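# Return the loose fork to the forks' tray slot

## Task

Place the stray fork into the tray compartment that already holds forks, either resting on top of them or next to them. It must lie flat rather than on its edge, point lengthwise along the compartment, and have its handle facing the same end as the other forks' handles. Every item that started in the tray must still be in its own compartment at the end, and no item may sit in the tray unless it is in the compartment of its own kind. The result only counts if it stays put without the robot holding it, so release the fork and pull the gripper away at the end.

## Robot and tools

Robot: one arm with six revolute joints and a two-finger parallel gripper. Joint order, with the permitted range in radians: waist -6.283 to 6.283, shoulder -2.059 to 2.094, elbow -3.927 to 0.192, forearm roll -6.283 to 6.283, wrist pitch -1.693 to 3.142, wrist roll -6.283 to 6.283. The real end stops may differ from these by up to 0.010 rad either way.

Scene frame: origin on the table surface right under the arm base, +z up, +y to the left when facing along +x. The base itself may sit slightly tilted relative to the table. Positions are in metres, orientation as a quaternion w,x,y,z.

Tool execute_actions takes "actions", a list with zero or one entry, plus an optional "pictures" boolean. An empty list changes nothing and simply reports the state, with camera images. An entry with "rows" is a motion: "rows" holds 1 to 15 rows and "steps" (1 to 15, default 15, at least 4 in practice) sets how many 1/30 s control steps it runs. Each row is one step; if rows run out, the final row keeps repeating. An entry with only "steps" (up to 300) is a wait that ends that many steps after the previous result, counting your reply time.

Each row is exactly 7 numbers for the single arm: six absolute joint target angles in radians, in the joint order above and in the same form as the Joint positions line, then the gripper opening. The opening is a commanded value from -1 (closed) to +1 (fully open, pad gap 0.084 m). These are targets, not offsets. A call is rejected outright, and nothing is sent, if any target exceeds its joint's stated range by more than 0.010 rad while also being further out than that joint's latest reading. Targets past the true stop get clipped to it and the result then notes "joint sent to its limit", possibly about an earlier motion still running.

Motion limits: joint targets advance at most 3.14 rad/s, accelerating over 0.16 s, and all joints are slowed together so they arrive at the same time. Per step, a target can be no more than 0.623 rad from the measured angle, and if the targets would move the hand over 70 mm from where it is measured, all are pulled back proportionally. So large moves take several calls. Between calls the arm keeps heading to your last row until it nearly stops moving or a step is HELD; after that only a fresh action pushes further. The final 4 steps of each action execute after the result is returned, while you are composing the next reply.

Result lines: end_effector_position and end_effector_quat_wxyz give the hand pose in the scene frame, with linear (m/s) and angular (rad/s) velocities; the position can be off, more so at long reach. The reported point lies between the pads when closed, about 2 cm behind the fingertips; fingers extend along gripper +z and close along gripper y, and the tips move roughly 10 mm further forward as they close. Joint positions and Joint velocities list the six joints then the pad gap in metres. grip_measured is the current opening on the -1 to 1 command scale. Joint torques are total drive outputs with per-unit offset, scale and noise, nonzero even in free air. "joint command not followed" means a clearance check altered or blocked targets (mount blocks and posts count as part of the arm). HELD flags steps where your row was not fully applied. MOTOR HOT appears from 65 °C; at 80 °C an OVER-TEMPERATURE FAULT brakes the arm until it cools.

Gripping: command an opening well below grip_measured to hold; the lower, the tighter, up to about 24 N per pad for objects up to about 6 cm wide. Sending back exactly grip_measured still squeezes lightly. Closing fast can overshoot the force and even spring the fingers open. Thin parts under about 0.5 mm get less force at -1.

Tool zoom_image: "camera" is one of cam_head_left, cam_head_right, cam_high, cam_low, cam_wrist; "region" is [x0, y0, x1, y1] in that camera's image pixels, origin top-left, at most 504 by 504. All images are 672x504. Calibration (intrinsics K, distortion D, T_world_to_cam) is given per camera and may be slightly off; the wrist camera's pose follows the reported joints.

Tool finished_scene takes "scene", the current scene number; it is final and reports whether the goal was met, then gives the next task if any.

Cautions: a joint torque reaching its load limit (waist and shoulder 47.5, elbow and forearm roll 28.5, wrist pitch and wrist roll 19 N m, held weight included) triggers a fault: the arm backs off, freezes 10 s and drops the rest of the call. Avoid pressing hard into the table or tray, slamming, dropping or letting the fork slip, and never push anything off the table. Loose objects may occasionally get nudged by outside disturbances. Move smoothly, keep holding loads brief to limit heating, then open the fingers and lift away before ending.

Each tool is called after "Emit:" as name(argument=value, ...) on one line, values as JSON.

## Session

Emit:
execute_actions(actions=[])

Scene clock: 0.00 s of 4500.00 s.
end_effector_position=(+0.7629, +0.0334, +0.2008) grip_measured=+1.00 end_effector_quat_wxyz=(+0.615, +0.208, +0.753, +0.108) end_effector_velocity=(-0.000, -0.000, -0.000) end_effector_angular_velocity=(+0.000, +0.000, -0.000)
Joint positions: [ 0.055  0.731 -1.496 -3.076  0.624  0.722  0.084]
Joint velocities: [-0.  0. -0.  0. -0.  0. -0.]
Joint torques (N m, as the arm reports them, + toward a larger angle): no reading
camera_calibration (this result's frames):
cam_wrist: T_world_to_cam=[[0.177517, 0.89073, 0.418436, -0.216044], [0.160051, -0.445659, 0.880779, -0.211328], [0.971016, -0.0893821, -0.221674, -0.563221], [0, 0, 0, 1]] pos_world=[0.619071, 0.0479143, 0.151683]

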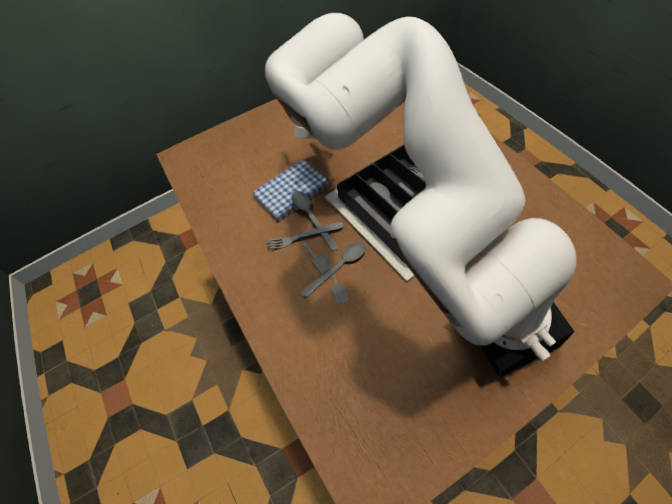

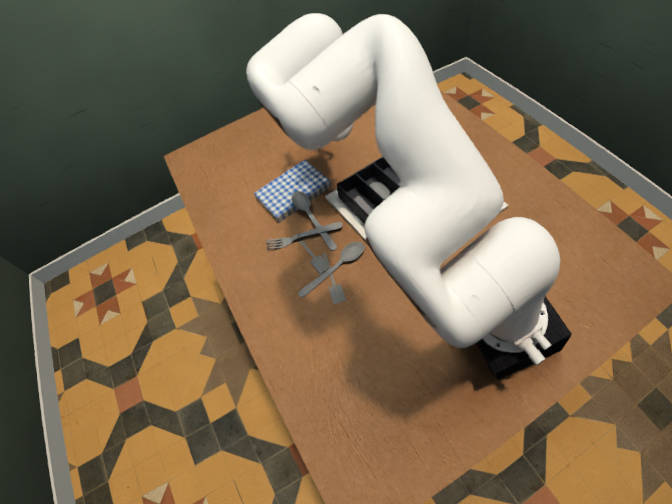

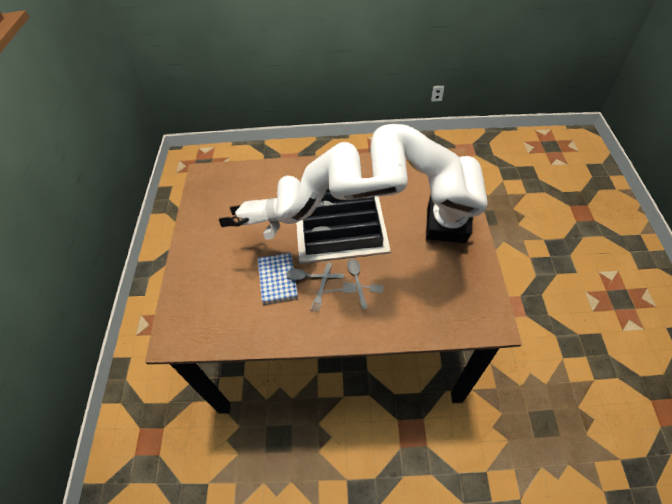

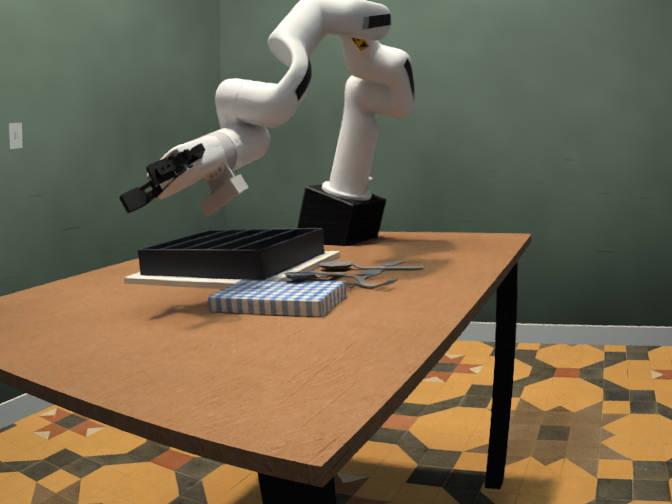

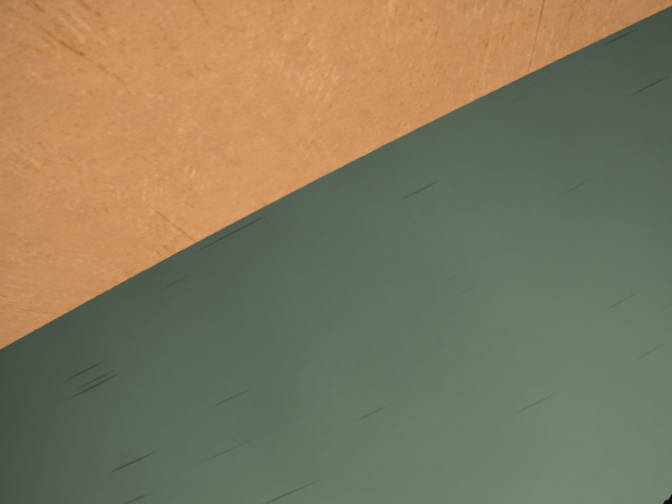

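Emit:
execute_actions(actions=[{"rows":[[0.43,0.25,-0.95,0.727,0.41,-1.55,0.3]],"steps":15}])

Emit:
execute_actions(actions=[{"steps":60}])

Emit:
execute_actions(actions=[{"rows":[[0.435,0.37,-0.9,0.727,0.43,-1.55,0.3]],"steps":15}])

Emit:
execute_actions(actions=[{"steps":8}], pictures=true)

Scene clock: 0.80 s of 4500.00 s.
end_effector_position=(+0.7031, +0.1127, +0.1844) grip_measured=+0.29 end_effector_quat_wxyz=(+0.575, +0.197, +0.791, +0.064) end_effector_velocity=(-0.239, +0.237, -0.063) end_effector_angular_velocity=(-0.288, +0.472, -0.080)
Joint positions: [ 0.193  0.554 -1.296 -2.818  0.546  0.464  0.056]
Joint velocities: [ 0.462 -0.588  0.677  1.057 -0.265 -1.054 -0.   ]
Joint torques (N m, as the arm reports them, + toward a larger angle): [ -7.21 -29.79 -13.56  -0.37   0.73   0.26]
Steps of this call (steps 1 to 13: nothing new was sent; steps 14 to 24: the first 11 steps of this action). Readings (joint positions):
14: [0.055 0.731 -1.496 -3.076 0.624 0.722]
15: [0.056 0.729 -1.493 -3.072 0.623 0.718]
17: [0.075 0.702 -1.461 -3.036 0.611 0.681]
21: [0.147 0.614 -1.364 -2.917 0.572 0.563]
24: the state above

Scene clock: 2.80 s of 4500.00 s.
end_effector_position=(+0.5082, +0.2414, +0.1208) grip_measured=+0.29 end_effector_quat_wxyz=(+0.023, +0.783, +0.614, +0.097) end_effector_velocity=(-0.000, +0.001, -0.000) end_effector_angular_velocity=(+0.007, +0.001, -0.010)
Joint positions: [ 0.43   0.25  -0.95   0.725  0.41  -1.55   0.056]
Joint velocities: [ 0.     0.     0.     0.013  0.001 -0.    -0.   ]
Joint torques (N m, as the arm reports them, + toward a larger angle): [ -4.   -25.22 -12.72  -0.82  -1.35   0.41]
Kept back: nothing.
Steps of this call (steps 1 to 4: the last 4 steps of your previous action; steps 5 to 60: the robot went on to your last target). Readings (joint positions):
1: [0.208 0.535 -1.274 -2.782 0.537 0.428]
2: [0.224 0.515 -1.252 -2.744 0.528 0.390]
4: [0.253 0.477 -1.208 -2.662 0.511 0.307]
8: [0.310 0.404 -1.126 -2.467 0.479 0.112]
60: the state above

Scene clock: 3.17 s of 4500.00 s.
end_effector_position=(+0.4571, +0.2052, +0.0523) grip_measured=+0.29 end_effector_quat_wxyz=(-0.003, +0.799, +0.601, +0.017) end_effector_velocity=(-0.025, -0.018, -0.037) end_effector_angular_velocity=(-0.030, +0.085, -0.019)
Joint positions: [ 0.435  0.361 -0.902  0.727  0.429 -1.55   0.056]
Joint velocities: [ 0.004  0.081  0.004 -0.     0.009  0.     0.   ]
Joint torques (N m, as the arm reports them, + toward a larger angle): [ -4.48 -26.75 -11.7   -0.75  -0.93   0.47]
Steps of this call (steps 1 to 11: the first 11 steps of this action). Readings (joint positions):
1: [0.430 0.250 -0.950 0.726 0.410 -1.550]
2: [0.430 0.253 -0.950 0.726 0.410 -1.550]
4: [0.431 0.278 -0.942 0.726 0.414 -1.550]
8: [0.434 0.343 -0.908 0.727 0.426 -1.550]
11: the state above

Scene clock: 3.43 s of 4500.00 s.
end_effector_position=(+0.4542, +0.2033, +0.0486) grip_measured=+0.29 end_effector_quat_wxyz=(-0.004, +0.800, +0.600, +0.013) end_effector_velocity=(-0.006, -0.004, -0.006) end_effector_angular_velocity=(-0.006, +0.017, -0.005)
Joint positions: [ 0.435  0.369 -0.901  0.727  0.43  -1.55   0.056]
Joint velocities: [-0.     0.01   0.007  0.     0.002 -0.     0.   ]
Joint torques (N m, as the arm reports them, + toward a larger angle): [ -4.66 -24.96 -10.72  -0.95  -1.07   0.48]
Kept back: nothing.
Steps of this call (steps 1 to 4: the last 4 steps of your previous action; steps 5 to 8: the robot went on to your last target). Readings (joint positions):
1: [0.435 0.363 -0.902 0.727 0.429 -1.550]
2: [0.435 0.365 -0.902 0.727 0.429 -1.550]
4: [0.435 0.366 -0.902 0.727 0.429 -1.550]
8: the state above
camera_calibration (this result's frames):
cam_wrist: T_world_to_cam=[[0.960563, -0.277789, 0.0123523, -0.347343], [-0.277371, -0.960358, -0.0278959, 0.395255], [0.0196118, 0.0233696, -0.999535, 0.164989], [0, 0, 0, 1]] pos_world=[0.440041, 0.279242, 0.180229]

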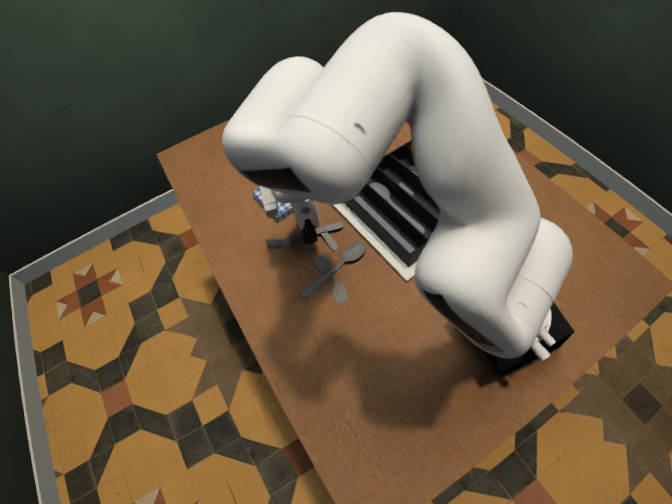

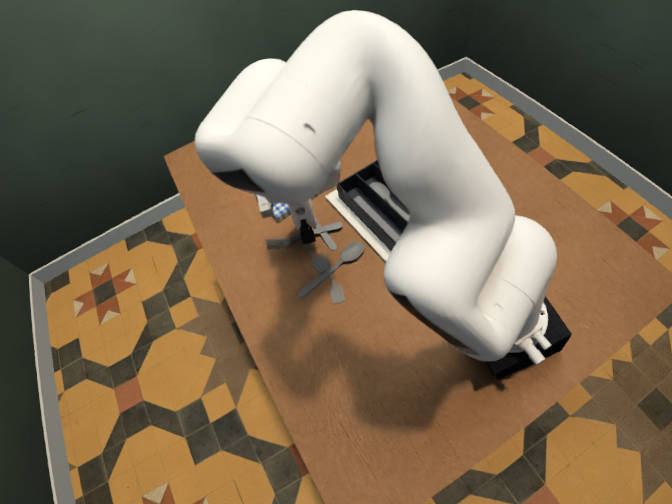

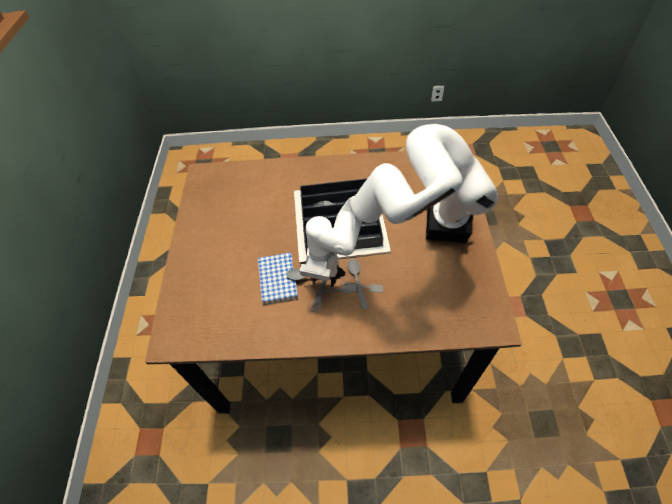

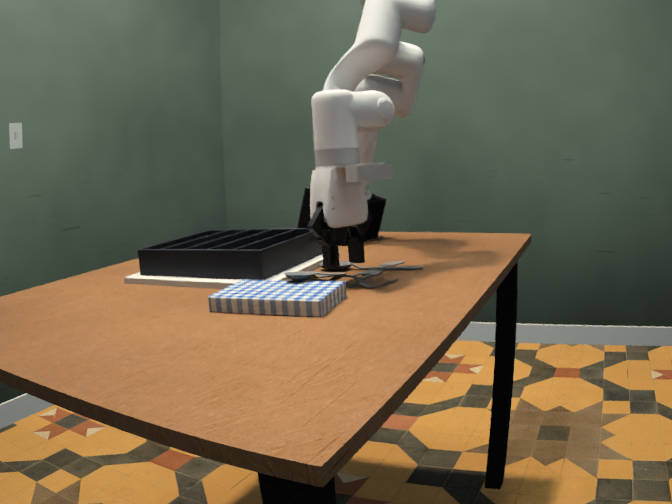

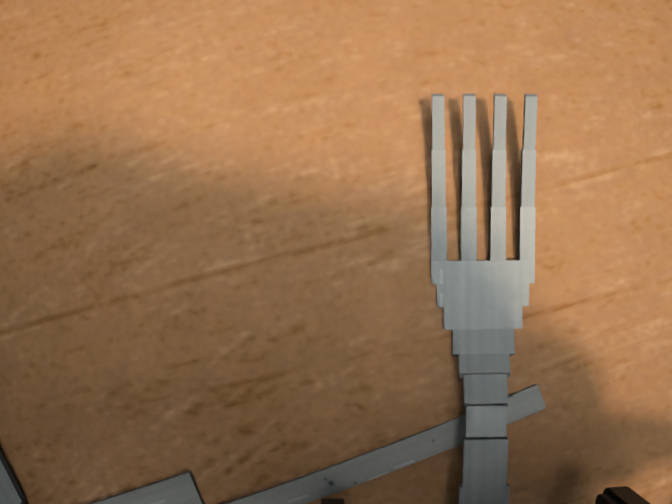

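Emit:
execute_actions(actions=[{"rows":[[0.44,0.47,-0.98,0.727,0.41,-1.55,0.1],[0.44,0.47,-0.98,0.727,0.41,-1.55,0.1],[0.44,0.47,-0.98,0.727,0.41,-1.55,0.1],[0.44,0.47,-0.98,0.727,0.41,-1.55,0.1],[0.44,0.47,-0.98,0.727,0.41,-1.55,0.1],[0.44,0.47,-0.98,0.727,0.41,-1.55,0.1],[0.44,0.47,-0.98,0.727,0.41,-1.55,0.1],[0.44,0.47,-0.98,0.727,0.41,-1.55,0.1],[0.44,0.47,-0.98,0.727,0.41,-1.55,-0.2],[0.44,0.47,-0.98,0.727,0.41,-1.55,-0.5],[0.44,0.47,-0.98,0.727,0.41,-1.55,-1]],"steps":15}])

Emit:
execute_actions(actions=[{"steps":12}])

Emit:
execute_actions(actions=[{"rows":[[0.44,0.2,-0.95,0.727,0.45,-1.55,-1]],"steps":15}], pictures=true)

Scene clock: 4.07 s of 4500.00 s.
end_effector_position=(+0.4672, +0.2011, +0.0252) grip_measured=-0.32 end_effector_quat_wxyz=(+0.000, +0.800, +0.600, +0.007) end_effector_velocity=(+0.018, +0.005, -0.006) end_effector_angular_velocity=(+0.001, -0.023, +0.006)
Joint positions: [ 0.44   0.464 -0.975  0.727  0.411 -1.55   0.03 ]
Joint velocities: [ 0.003  0.047 -0.059 -0.    -0.014 -0.    -0.217]
Joint torques (N m, as the arm reports them, + toward a larger angle): [ -4.45 -27.01 -10.36  -1.16  -1.04   0.14]
Steps of this call (steps 1 to 8: the robot went on to your last target; steps 9 to 19: the first 11 steps of this action). Readings (joint positions):
9: [0.435 0.370 -0.900 0.727 0.430 -1.550]
10: [0.435 0.373 -0.903 0.727 0.429 -1.550]
12: [0.437 0.402 -0.928 0.727 0.423 -1.550]
16: [0.439 0.455 -0.965 0.727 0.414 -1.550]
19: the state above

Scene clock: 4.47 s of 4500.00 s.
end_effector_position=(+0.4684, +0.2013, +0.0243) grip_measured=-0.71 end_effector_quat_wxyz=(+0.001, +0.800, +0.600, +0.008) end_effector_velocity=(-0.001, +0.000, -0.001) end_effector_angular_velocity=(-0.001, +0.002, +0.001)
Joint positions: [ 0.44   0.469 -0.98   0.727  0.41  -1.55   0.013]
Joint velocities: [ 0.001  0.002 -0.001  0.    -0.    -0.     0.   ]
Joint torques (N m, as the arm reports them, + toward a larger angle): [ -5.11 -25.05 -10.96  -0.9   -1.46  -0.05]
Kept back: nothing.
Steps of this call (steps 1 to 4: the last 4 steps of your previous action; steps 5 to 12: the robot went on to your last target). Readings (joint positions):
1: [0.440 0.466 -0.976 0.727 0.411 -1.550]
2: [0.440 0.467 -0.977 0.727 0.411 -1.550]
4: [0.440 0.468 -0.979 0.727 0.410 -1.550]
8: [0.440 0.469 -0.979 0.727 0.410 -1.550]
12: the state above

Scene clock: 4.83 s of 4500.00 s.
end_effector_position=(+0.5007, +0.2486, +0.1146) grip_measured=-0.71 end_effector_quat_wxyz=(+0.009, +0.781, +0.618, +0.087) end_effector_velocity=(+0.069, +0.126, +0.267) end_effector_angular_velocity=(+0.228, -0.397, +0.153)
Joint positions: [ 0.44   0.258 -0.958  0.727  0.441 -1.55   0.013]
Joint velocities: [ 0.    -0.598  0.057 -0.     0.082 -0.     0.   ]
Joint torques (N m, as the arm reports them, + toward a larger angle): [ -4.19 -19.1  -11.9   -1.17  -1.17   0.4 ]
Steps of this call (steps 1 to 11: the first 11 steps of this action). Readings (joint positions):
1: [0.440 0.469 -0.980 0.727 0.410 -1.550]
2: [0.440 0.467 -0.979 0.727 0.411 -1.550]
4: [0.440 0.436 -0.971 0.727 0.417 -1.550]
8: [0.440 0.328 -0.967 0.727 0.430 -1.550]
11: the state above
camera_calibration (this result's frames):
cam_wrist: T_world_to_cam=[[0.963956, -0.234516, 0.125662, -0.405594], [-0.218793, -0.967453, -0.127135, 0.437275], [0.151388, 0.0950587, -0.983893, 0.143361], [0, 0, 0, 1]] pos_world=[0.464944, 0.314297, 0.247613]

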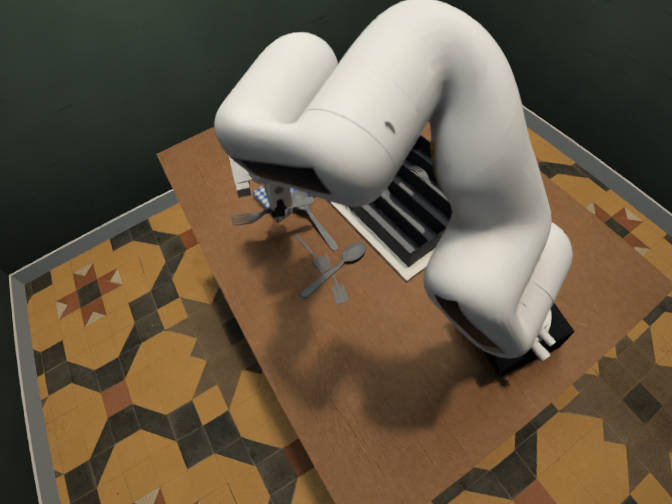

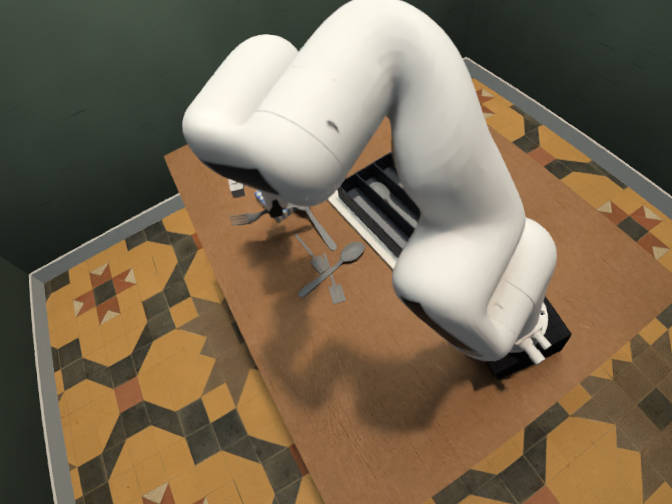

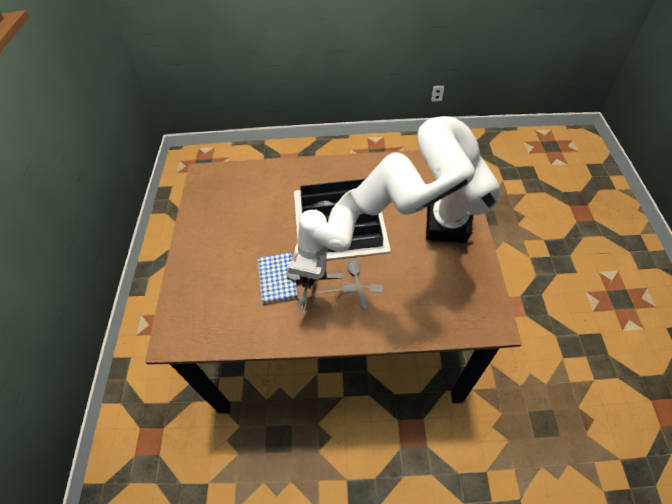

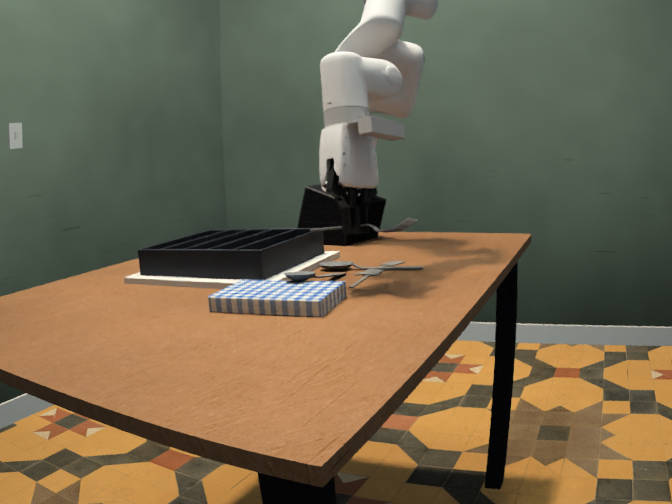

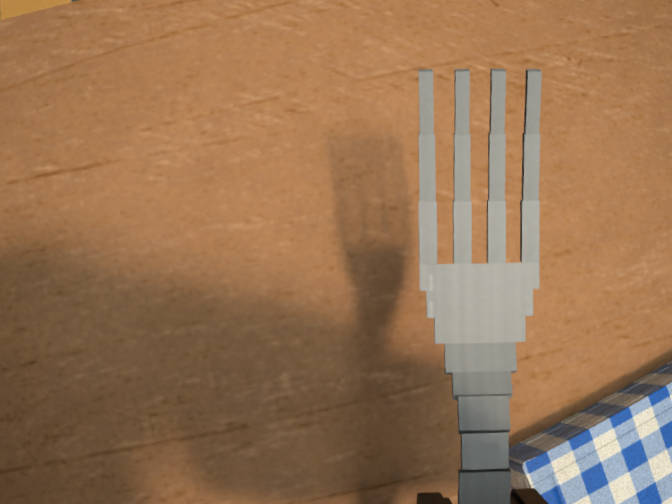

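Emit:
execute_actions(actions=[{"rows":[[0.3,0.1,-0.9,0.7,0.48,-1.3,-1],[0.3,0.1,-0.9,0.7,0.48,-1.3,-1],[0.3,0.1,-0.9,0.7,0.48,-1.3,-1],[0.3,0.1,-0.9,0.7,0.48,-1.3,-1],[0.3,0.1,-0.9,0.7,0.48,-1.3,-1],[-0.2,0.2,-0.76,0.64,0.55,-0.8,-1]],"steps":15}])

Emit:
execute_actions(actions=[{"steps":22}], pictures=true)

Scene clock: 5.33 s of 4500.00 s.
end_effector_position=(+0.5176, +0.1727, +0.1662) grip_measured=-0.71 end_effector_quat_wxyz=(+0.019, +0.879, +0.465, +0.110) end_effector_velocity=(-0.065, -0.397, -0.075) end_effector_angular_velocity=(+0.009, +0.331, -1.356)
Joint positions: [ 0.265  0.151 -0.895  0.7    0.481 -1.307  0.013]
Joint velocities: [-0.656  0.126  0.27  -0.082  0.115  0.716 -0.   ]
Joint torques (N m, as the arm reports them, + toward a larger angle): [ -5.19 -27.91 -16.85  -0.97  -1.82   0.31]
Steps of this call (steps 1 to 4: the last 4 steps of your previous action; steps 5 to 15: the first 11 steps of this action). Readings (joint positions):
5: [0.440 0.211 -0.952 0.727 0.448 -1.550]
6: [0.438 0.207 -0.950 0.727 0.450 -1.546]
8: [0.419 0.190 -0.940 0.722 0.456 -1.506]
12: [0.331 0.137 -0.915 0.708 0.470 -1.375]
15: the state above

Scene clock: 6.07 s of 4500.00 s.
end_effector_position=(+0.4481, -0.0527, +0.1585) grip_measured=-0.71 end_effector_quat_wxyz=(+0.016, +0.998, +0.025, +0.057) end_effector_velocity=(-0.026, -0.048, +0.004) end_effector_angular_velocity=(+0.023, +0.010, -0.260)
Joint positions: [-0.187  0.199 -0.763  0.642  0.548 -0.815  0.013]
Joint velocities: [-0.12   0.006  0.025 -0.019  0.021  0.153 -0.   ]
Joint torques (N m, as the arm reports them, + toward a larger angle): [ -2.65 -22.45 -14.05  -0.92  -1.37   0.36]
Kept back: nothing.
Steps of this call (steps 1 to 4: the last 4 steps of your previous action; steps 5 to 22: the robot went on to your last target). Readings (joint positions):
1: [0.243 0.154 -0.887 0.697 0.484 -1.283]
2: [0.221 0.156 -0.880 0.694 0.488 -1.259]
4: [0.176 0.161 -0.868 0.688 0.494 -1.210]
8: [0.084 0.171 -0.842 0.676 0.508 -1.110]
22: the state above
camera_calibration (this result's frames):
cam_wrist: T_world_to_cam=[[0.0493394, -0.998069, 0.0377373, -0.0475254], [-0.991786, -0.0534229, -0.116214, 0.532697], [0.118005, -0.0316935, -0.992507, 0.232766], [0, 0, 0, 1]] pos_world=[0.503199, -0.0115983, 0.294722]

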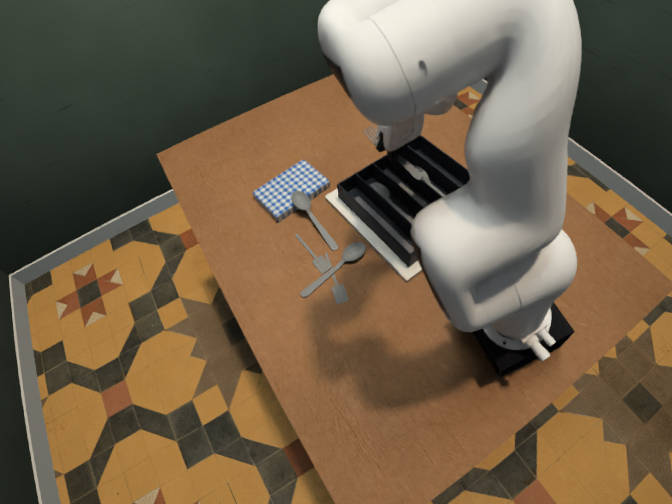

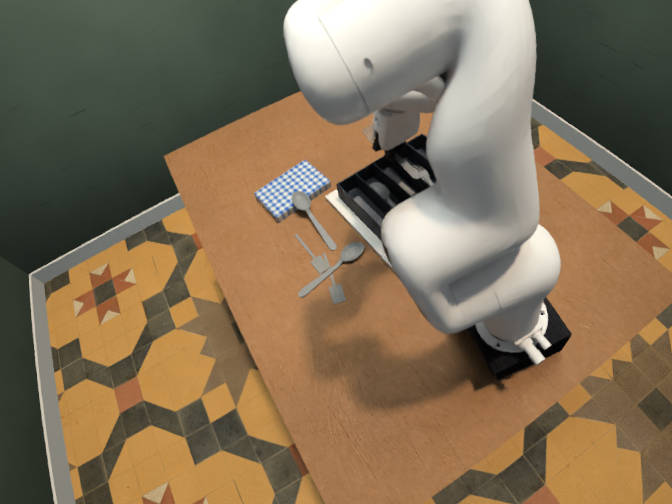

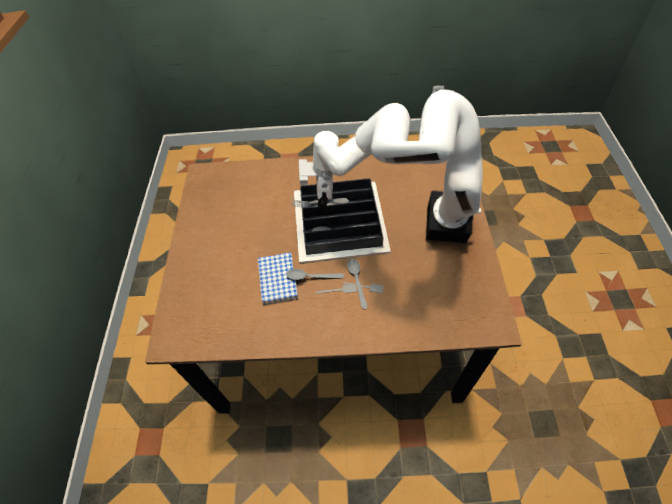

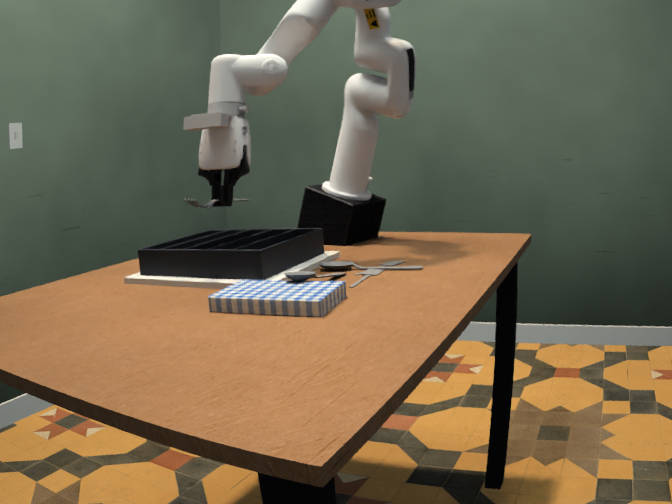

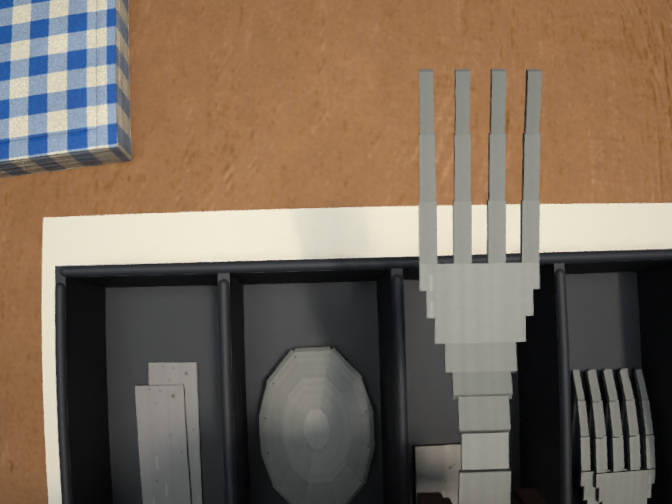

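Emit:
execute_actions(actions=[{"rows":[[-0.385,0.33,-0.75,0.6,0.57,-0.9,-1]],"steps":15}])

Emit:
execute_actions(actions=[{"steps":10}], pictures=true)

Scene clock: 6.70 s of 4500.00 s.
end_effector_position=(+0.3883, -0.1264, +0.1271) grip_measured=-0.71 end_effector_quat_wxyz=(+0.005, +1.000, -0.028, +0.010) end_effector_velocity=(-0.074, -0.079, -0.034) end_effector_angular_velocity=(+0.046, +0.098, -0.085)
Joint positions: [-0.364  0.316 -0.749  0.605  0.568 -0.887  0.013]
Joint velocities: [-0.216  0.148 -0.001 -0.049  0.025 -0.123 -0.   ]
Joint torques (N m, as the arm reports them, + toward a larger angle): [ -1.59 -24.85 -14.63  -0.85  -1.23   0.6 ]
Steps of this call (steps 1 to 8: the robot went on to your last target; steps 9 to 19: the first 11 steps of this action). Readings (joint positions):
9: [-0.199 0.200 -0.760 0.640 0.550 -0.801]
10: [-0.202 0.202 -0.761 0.639 0.551 -0.803]
12: [-0.234 0.223 -0.762 0.632 0.554 -0.821]
16: [-0.325 0.289 -0.752 0.613 0.563 -0.867]
19: the state above

Scene clock: 7.03 s of 4500.00 s.
end_effector_position=(+0.3825, -0.1336, +0.1247) grip_measured=-0.71 end_effector_quat_wxyz=(+0.003, +0.999, -0.031, +0.006) end_effector_velocity=(-0.005, -0.003, -0.002) end_effector_angular_velocity=(+0.004, +0.007, -0.007)
Joint positions: [-0.384  0.329 -0.75   0.6    0.57  -0.9    0.013]
Joint velocities: [-0.011  0.008  0.002 -0.002  0.002 -0.005  0.   ]
Joint torques (N m, as the arm reports them, + toward a larger angle): [ -4.92 -22.68 -12.97  -0.88  -1.31   0.61]
Kept back: nothing.
Steps of this call (steps 1 to 4: the last 4 steps of your previous action; steps 5 to 10: the robot went on to your last target). Readings (joint positions):
1: [-0.370 0.320 -0.749 0.604 0.568 -0.891]
2: [-0.374 0.323 -0.750 0.603 0.569 -0.894]
4: [-0.379 0.326 -0.751 0.601 0.569 -0.897]
8: [-0.383 0.328 -0.751 0.600 0.570 -0.899]
10: the state above
camera_calibration (this result's frames):
cam_wrist: T_world_to_cam=[[-0.0609024, -0.998097, 0.00970047, -0.0781797], [-0.998036, 0.0607504, -0.0152625, 0.464426], [0.0146442, -0.0106109, -0.999836, 0.247692], [0, 0, 0, 1]] pos_world=[0.455125, -0.103617, 0.255499]

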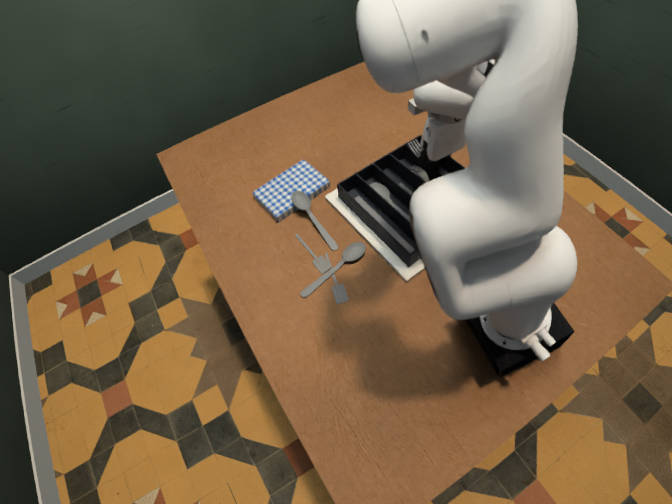

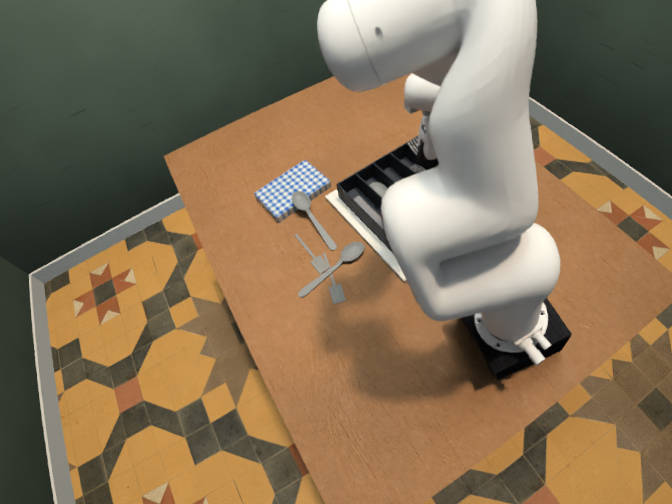

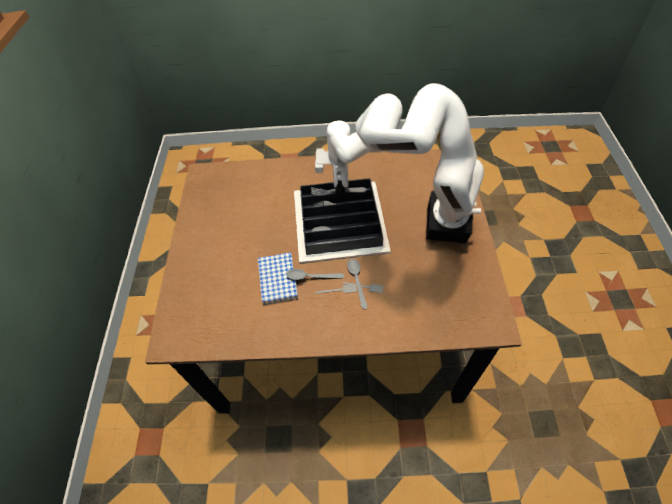

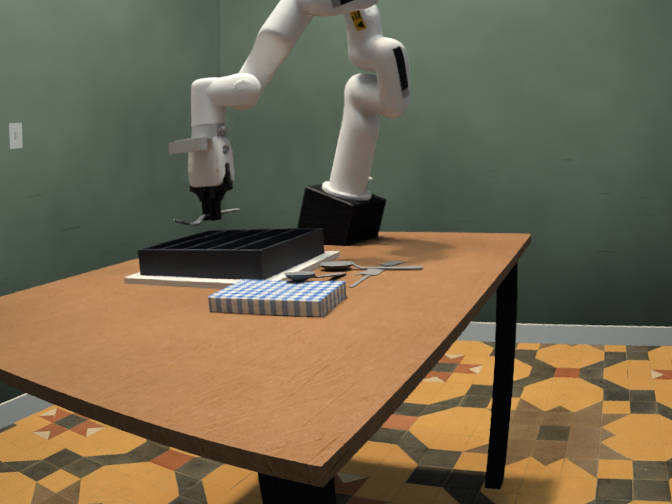

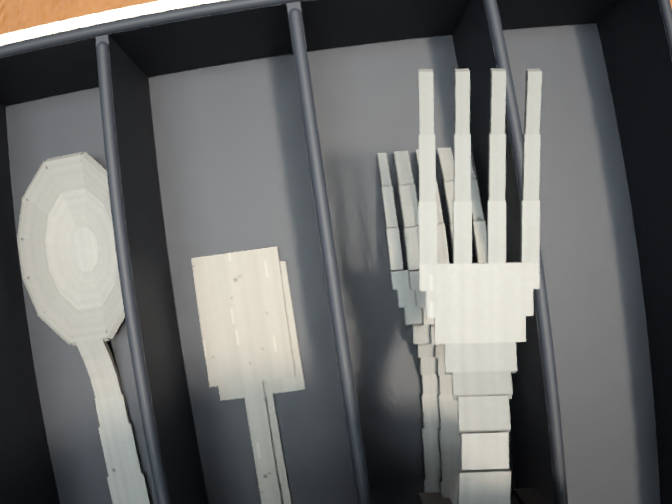

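Emit:
execute_actions(actions=[{"rows":[[-0.36,0.4,-0.77,0.6,0.545,-1.04,-1]],"steps":15}])

Emit:
execute_actions(actions=[{"steps":6}], pictures=true)

Scene clock: 7.53 s of 4500.00 s.
end_effector_position=(+0.3780, -0.1333, +0.1018) grip_measured=-0.71 end_effector_quat_wxyz=(+0.002, +0.999, +0.037, -0.012) end_effector_velocity=(+0.009, -0.003, -0.007) end_effector_angular_velocity=(-0.013, -0.002, +0.116)
Joint positions: [-0.362  0.396 -0.768  0.6    0.547 -1.03   0.013]
Joint velocities: [ 0.016  0.035 -0.028 -0.    -0.023 -0.102 -0.   ]
Joint torques (N m, as the arm reports them, + toward a larger angle): [ -5.45 -23.07 -11.38  -0.91  -1.04   0.26]
Steps of this call (steps 1 to 4: the robot went on to your last target; steps 5 to 15: the first 11 steps of this action). Readings (joint positions):
5: [-0.385 0.330 -0.750 0.600 0.570 -0.900]
6: [-0.384 0.331 -0.751 0.600 0.569 -0.904]
8: [-0.378 0.347 -0.757 0.600 0.562 -0.940]
12: [-0.364 0.388 -0.765 0.600 0.550 -1.012]
15: the state above

Scene clock: 7.73 s of 4500.00 s.
end_effector_position=(+0.3783, -0.1335, +0.1009) grip_measured=-0.71 end_effector_quat_wxyz=(+0.002, +0.999, +0.042, -0.013) end_effector_velocity=(-0.001, +0.000, -0.003) end_effector_angular_velocity=(+0.001, +0.005, +0.015)
Joint positions: [-0.36   0.399 -0.77   0.6    0.545 -1.039  0.013]
Joint velocities: [ 0.002  0.007 -0.    -0.    -0.003 -0.014  0.   ]
Joint torques (N m, as the arm reports them, + toward a larger angle): [ -5.24 -22.12 -11.92  -0.9   -1.     0.24]
Kept back: nothing.
Steps of this call (steps 1 to 4: the last 4 steps of your previous action; steps 5 to 6: the robot went on to your last target). Readings (joint positions):
1: [-0.361 0.397 -0.769 0.600 0.546 -1.033]
2: [-0.361 0.397 -0.769 0.600 0.546 -1.035]
4: [-0.361 0.398 -0.770 0.600 0.545 -1.037]
6: the state above
camera_calibration (this result's frames):
cam_wrist: T_world_to_cam=[[0.0852565, -0.996333, 0.00713737, -0.132865], [-0.996126, -0.0850795, 0.0222293, 0.43594], [-0.0215406, -0.00900491, -0.999727, 0.237877], [0, 0, 0, 1]] pos_world=[0.450703, -0.0931461, 0.22907]

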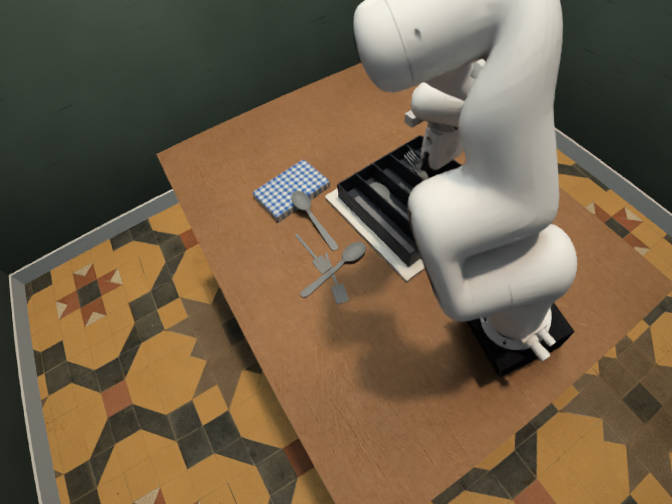

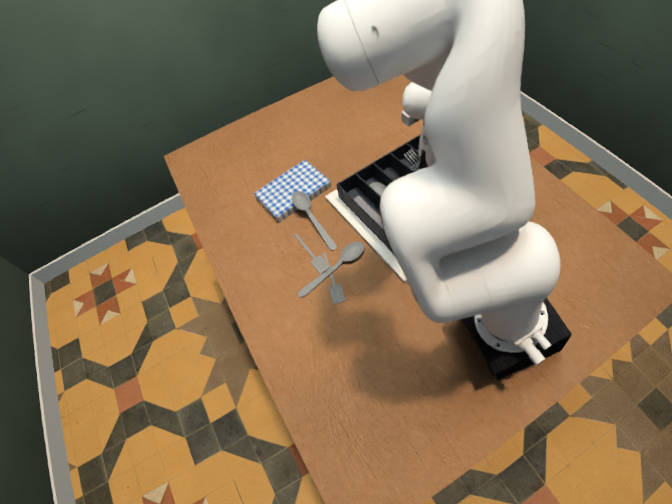

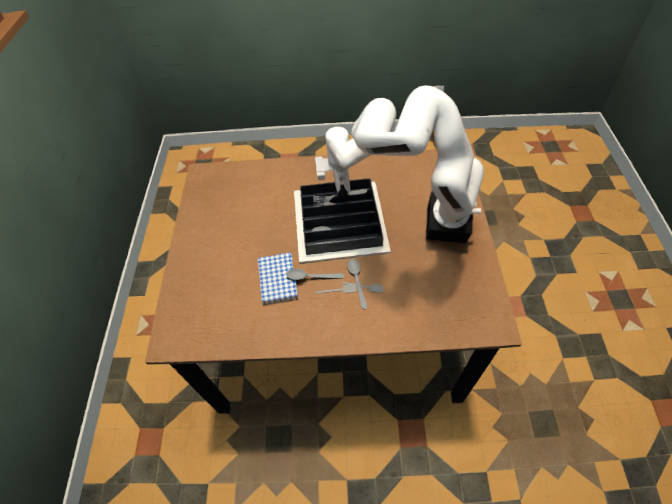

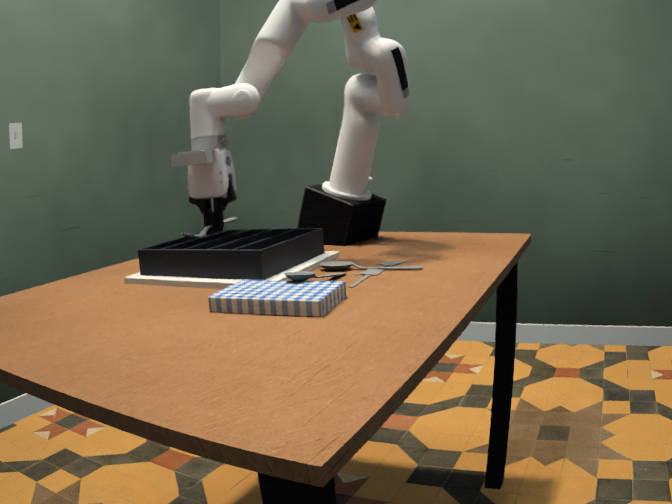

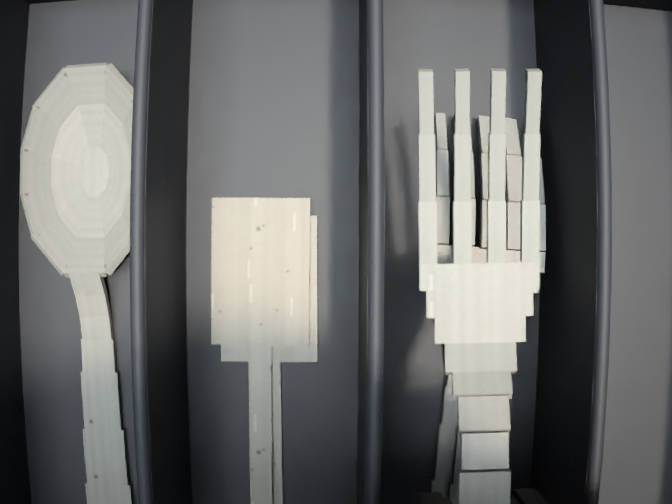

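Emit:
execute_actions(actions=[{"rows":[[-0.342,0.5,-0.825,0.6,0.515,-1.03,-1]],"steps":15}])

Emit:
execute_actions(actions=[{"steps":6}], pictures=true)

Scene clock: 8.23 s of 4500.00 s.
end_effector_position=(+0.3810, -0.1404, +0.0756) grip_measured=-0.71 end_effector_quat_wxyz=(+0.004, +0.999, +0.040, -0.026) end_effector_velocity=(+0.014, -0.007, -0.007) end_effector_angular_velocity=(-0.017, -0.010, +0.005)
Joint positions: [-0.343  0.494 -0.821  0.6    0.517 -1.031  0.013]
Joint velocities: [ 0.01   0.046 -0.047 -0.    -0.021  0.006 -0.   ]
Joint torques (N m, as the arm reports them, + toward a larger angle): [ -4.82 -24.83 -11.19  -0.81  -0.89   0.32]
Steps of this call (steps 1 to 4: the robot went on to your last target; steps 5 to 15: the first 11 steps of this action). Readings (joint positions):
5: [-0.360 0.400 -0.770 0.600 0.545 -1.040]
6: [-0.360 0.403 -0.772 0.600 0.544 -1.039]
8: [-0.354 0.432 -0.790 0.600 0.534 -1.036]
12: [-0.345 0.485 -0.814 0.600 0.521 -1.032]
15: the state above

Scene clock: 8.43 s of 4500.00 s.
end_effector_position=(+0.3817, -0.1409, +0.0746) grip_measured=-0.71 end_effector_quat_wxyz=(+0.005, +0.999, +0.040, -0.026) end_effector_velocity=(-0.001, +0.000, -0.003) end_effector_angular_velocity=(+0.002, +0.005, -0.000)
Joint positions: [-0.342  0.499 -0.825  0.6    0.515 -1.03   0.013]
Joint velocities: [ 0.002  0.009 -0.004  0.    -0.001  0.001  0.   ]
Joint torques (N m, as the arm reports them, + toward a larger angle): [ -5.62 -23.4  -11.61  -0.98  -1.27   0.14]
Kept back: nothing.
Steps of this call (steps 1 to 4: the last 4 steps of your previous action; steps 5 to 6: the robot went on to your last target). Readings (joint positions):
1: [-0.343 0.496 -0.822 0.600 0.516 -1.030]
2: [-0.343 0.497 -0.823 0.600 0.516 -1.030]
4: [-0.342 0.498 -0.824 0.600 0.515 -1.030]
6: the state above
camera_calibration (this result's frames):
cam_wrist: T_world_to_cam=[[0.0814785, -0.99661, 0.0113846, -0.139255], [-0.995465, -0.0808114, 0.0501958, 0.437558], [-0.0491056, -0.0154228, -0.998675, 0.221153], [0, 0, 0, 1]] pos_world=[0.45778, -0.100012, 0.200481]

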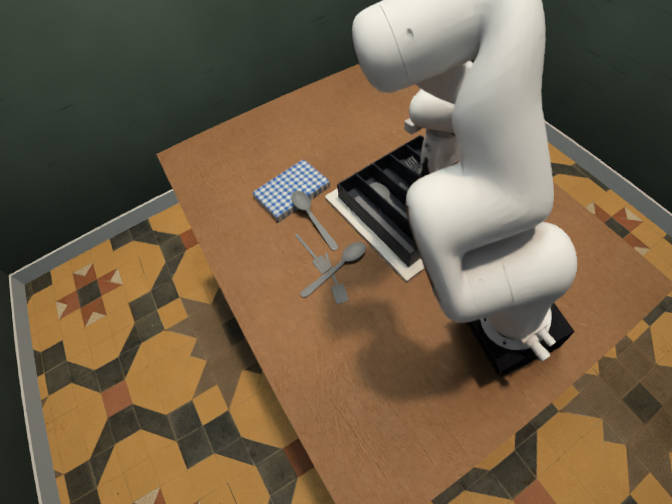

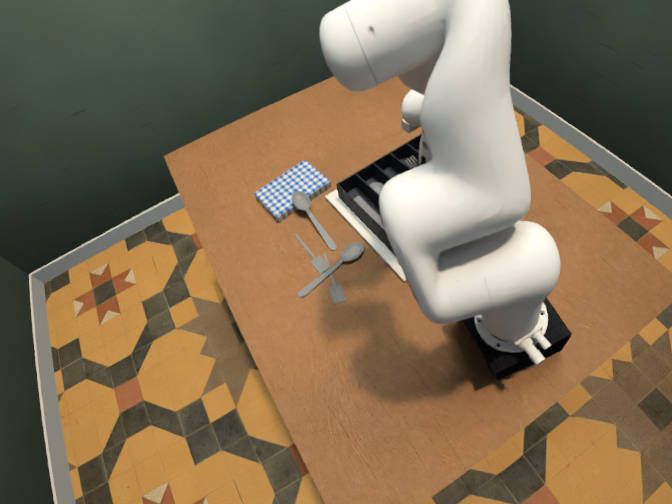

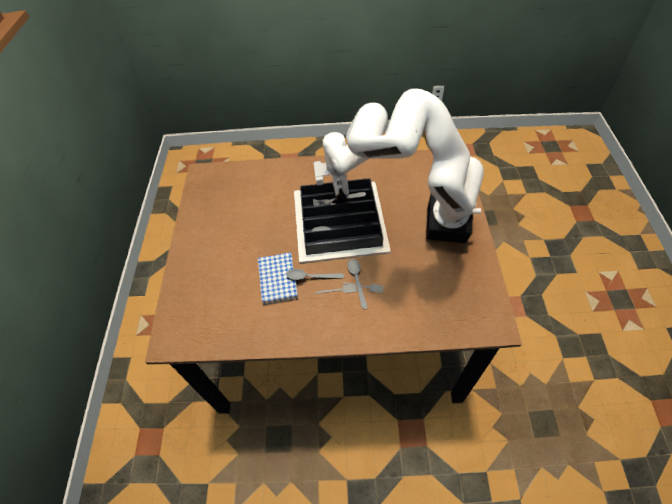

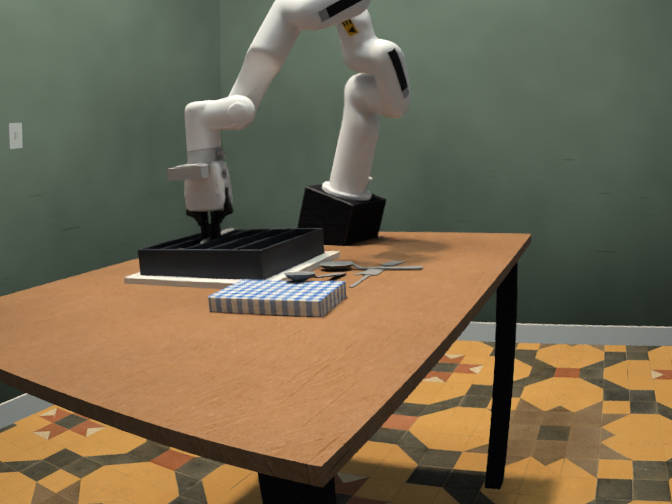

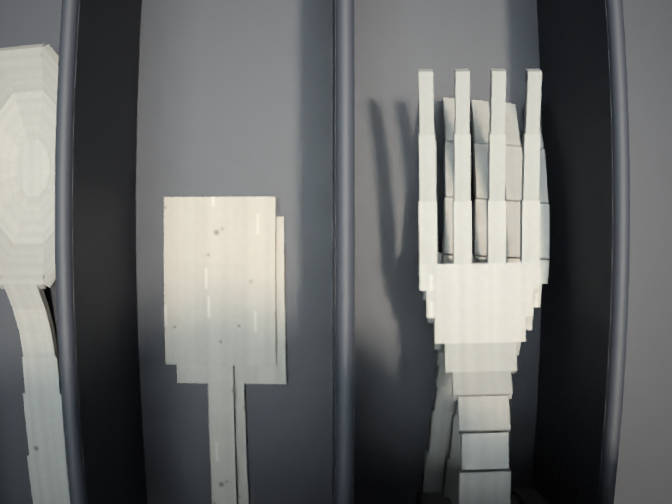

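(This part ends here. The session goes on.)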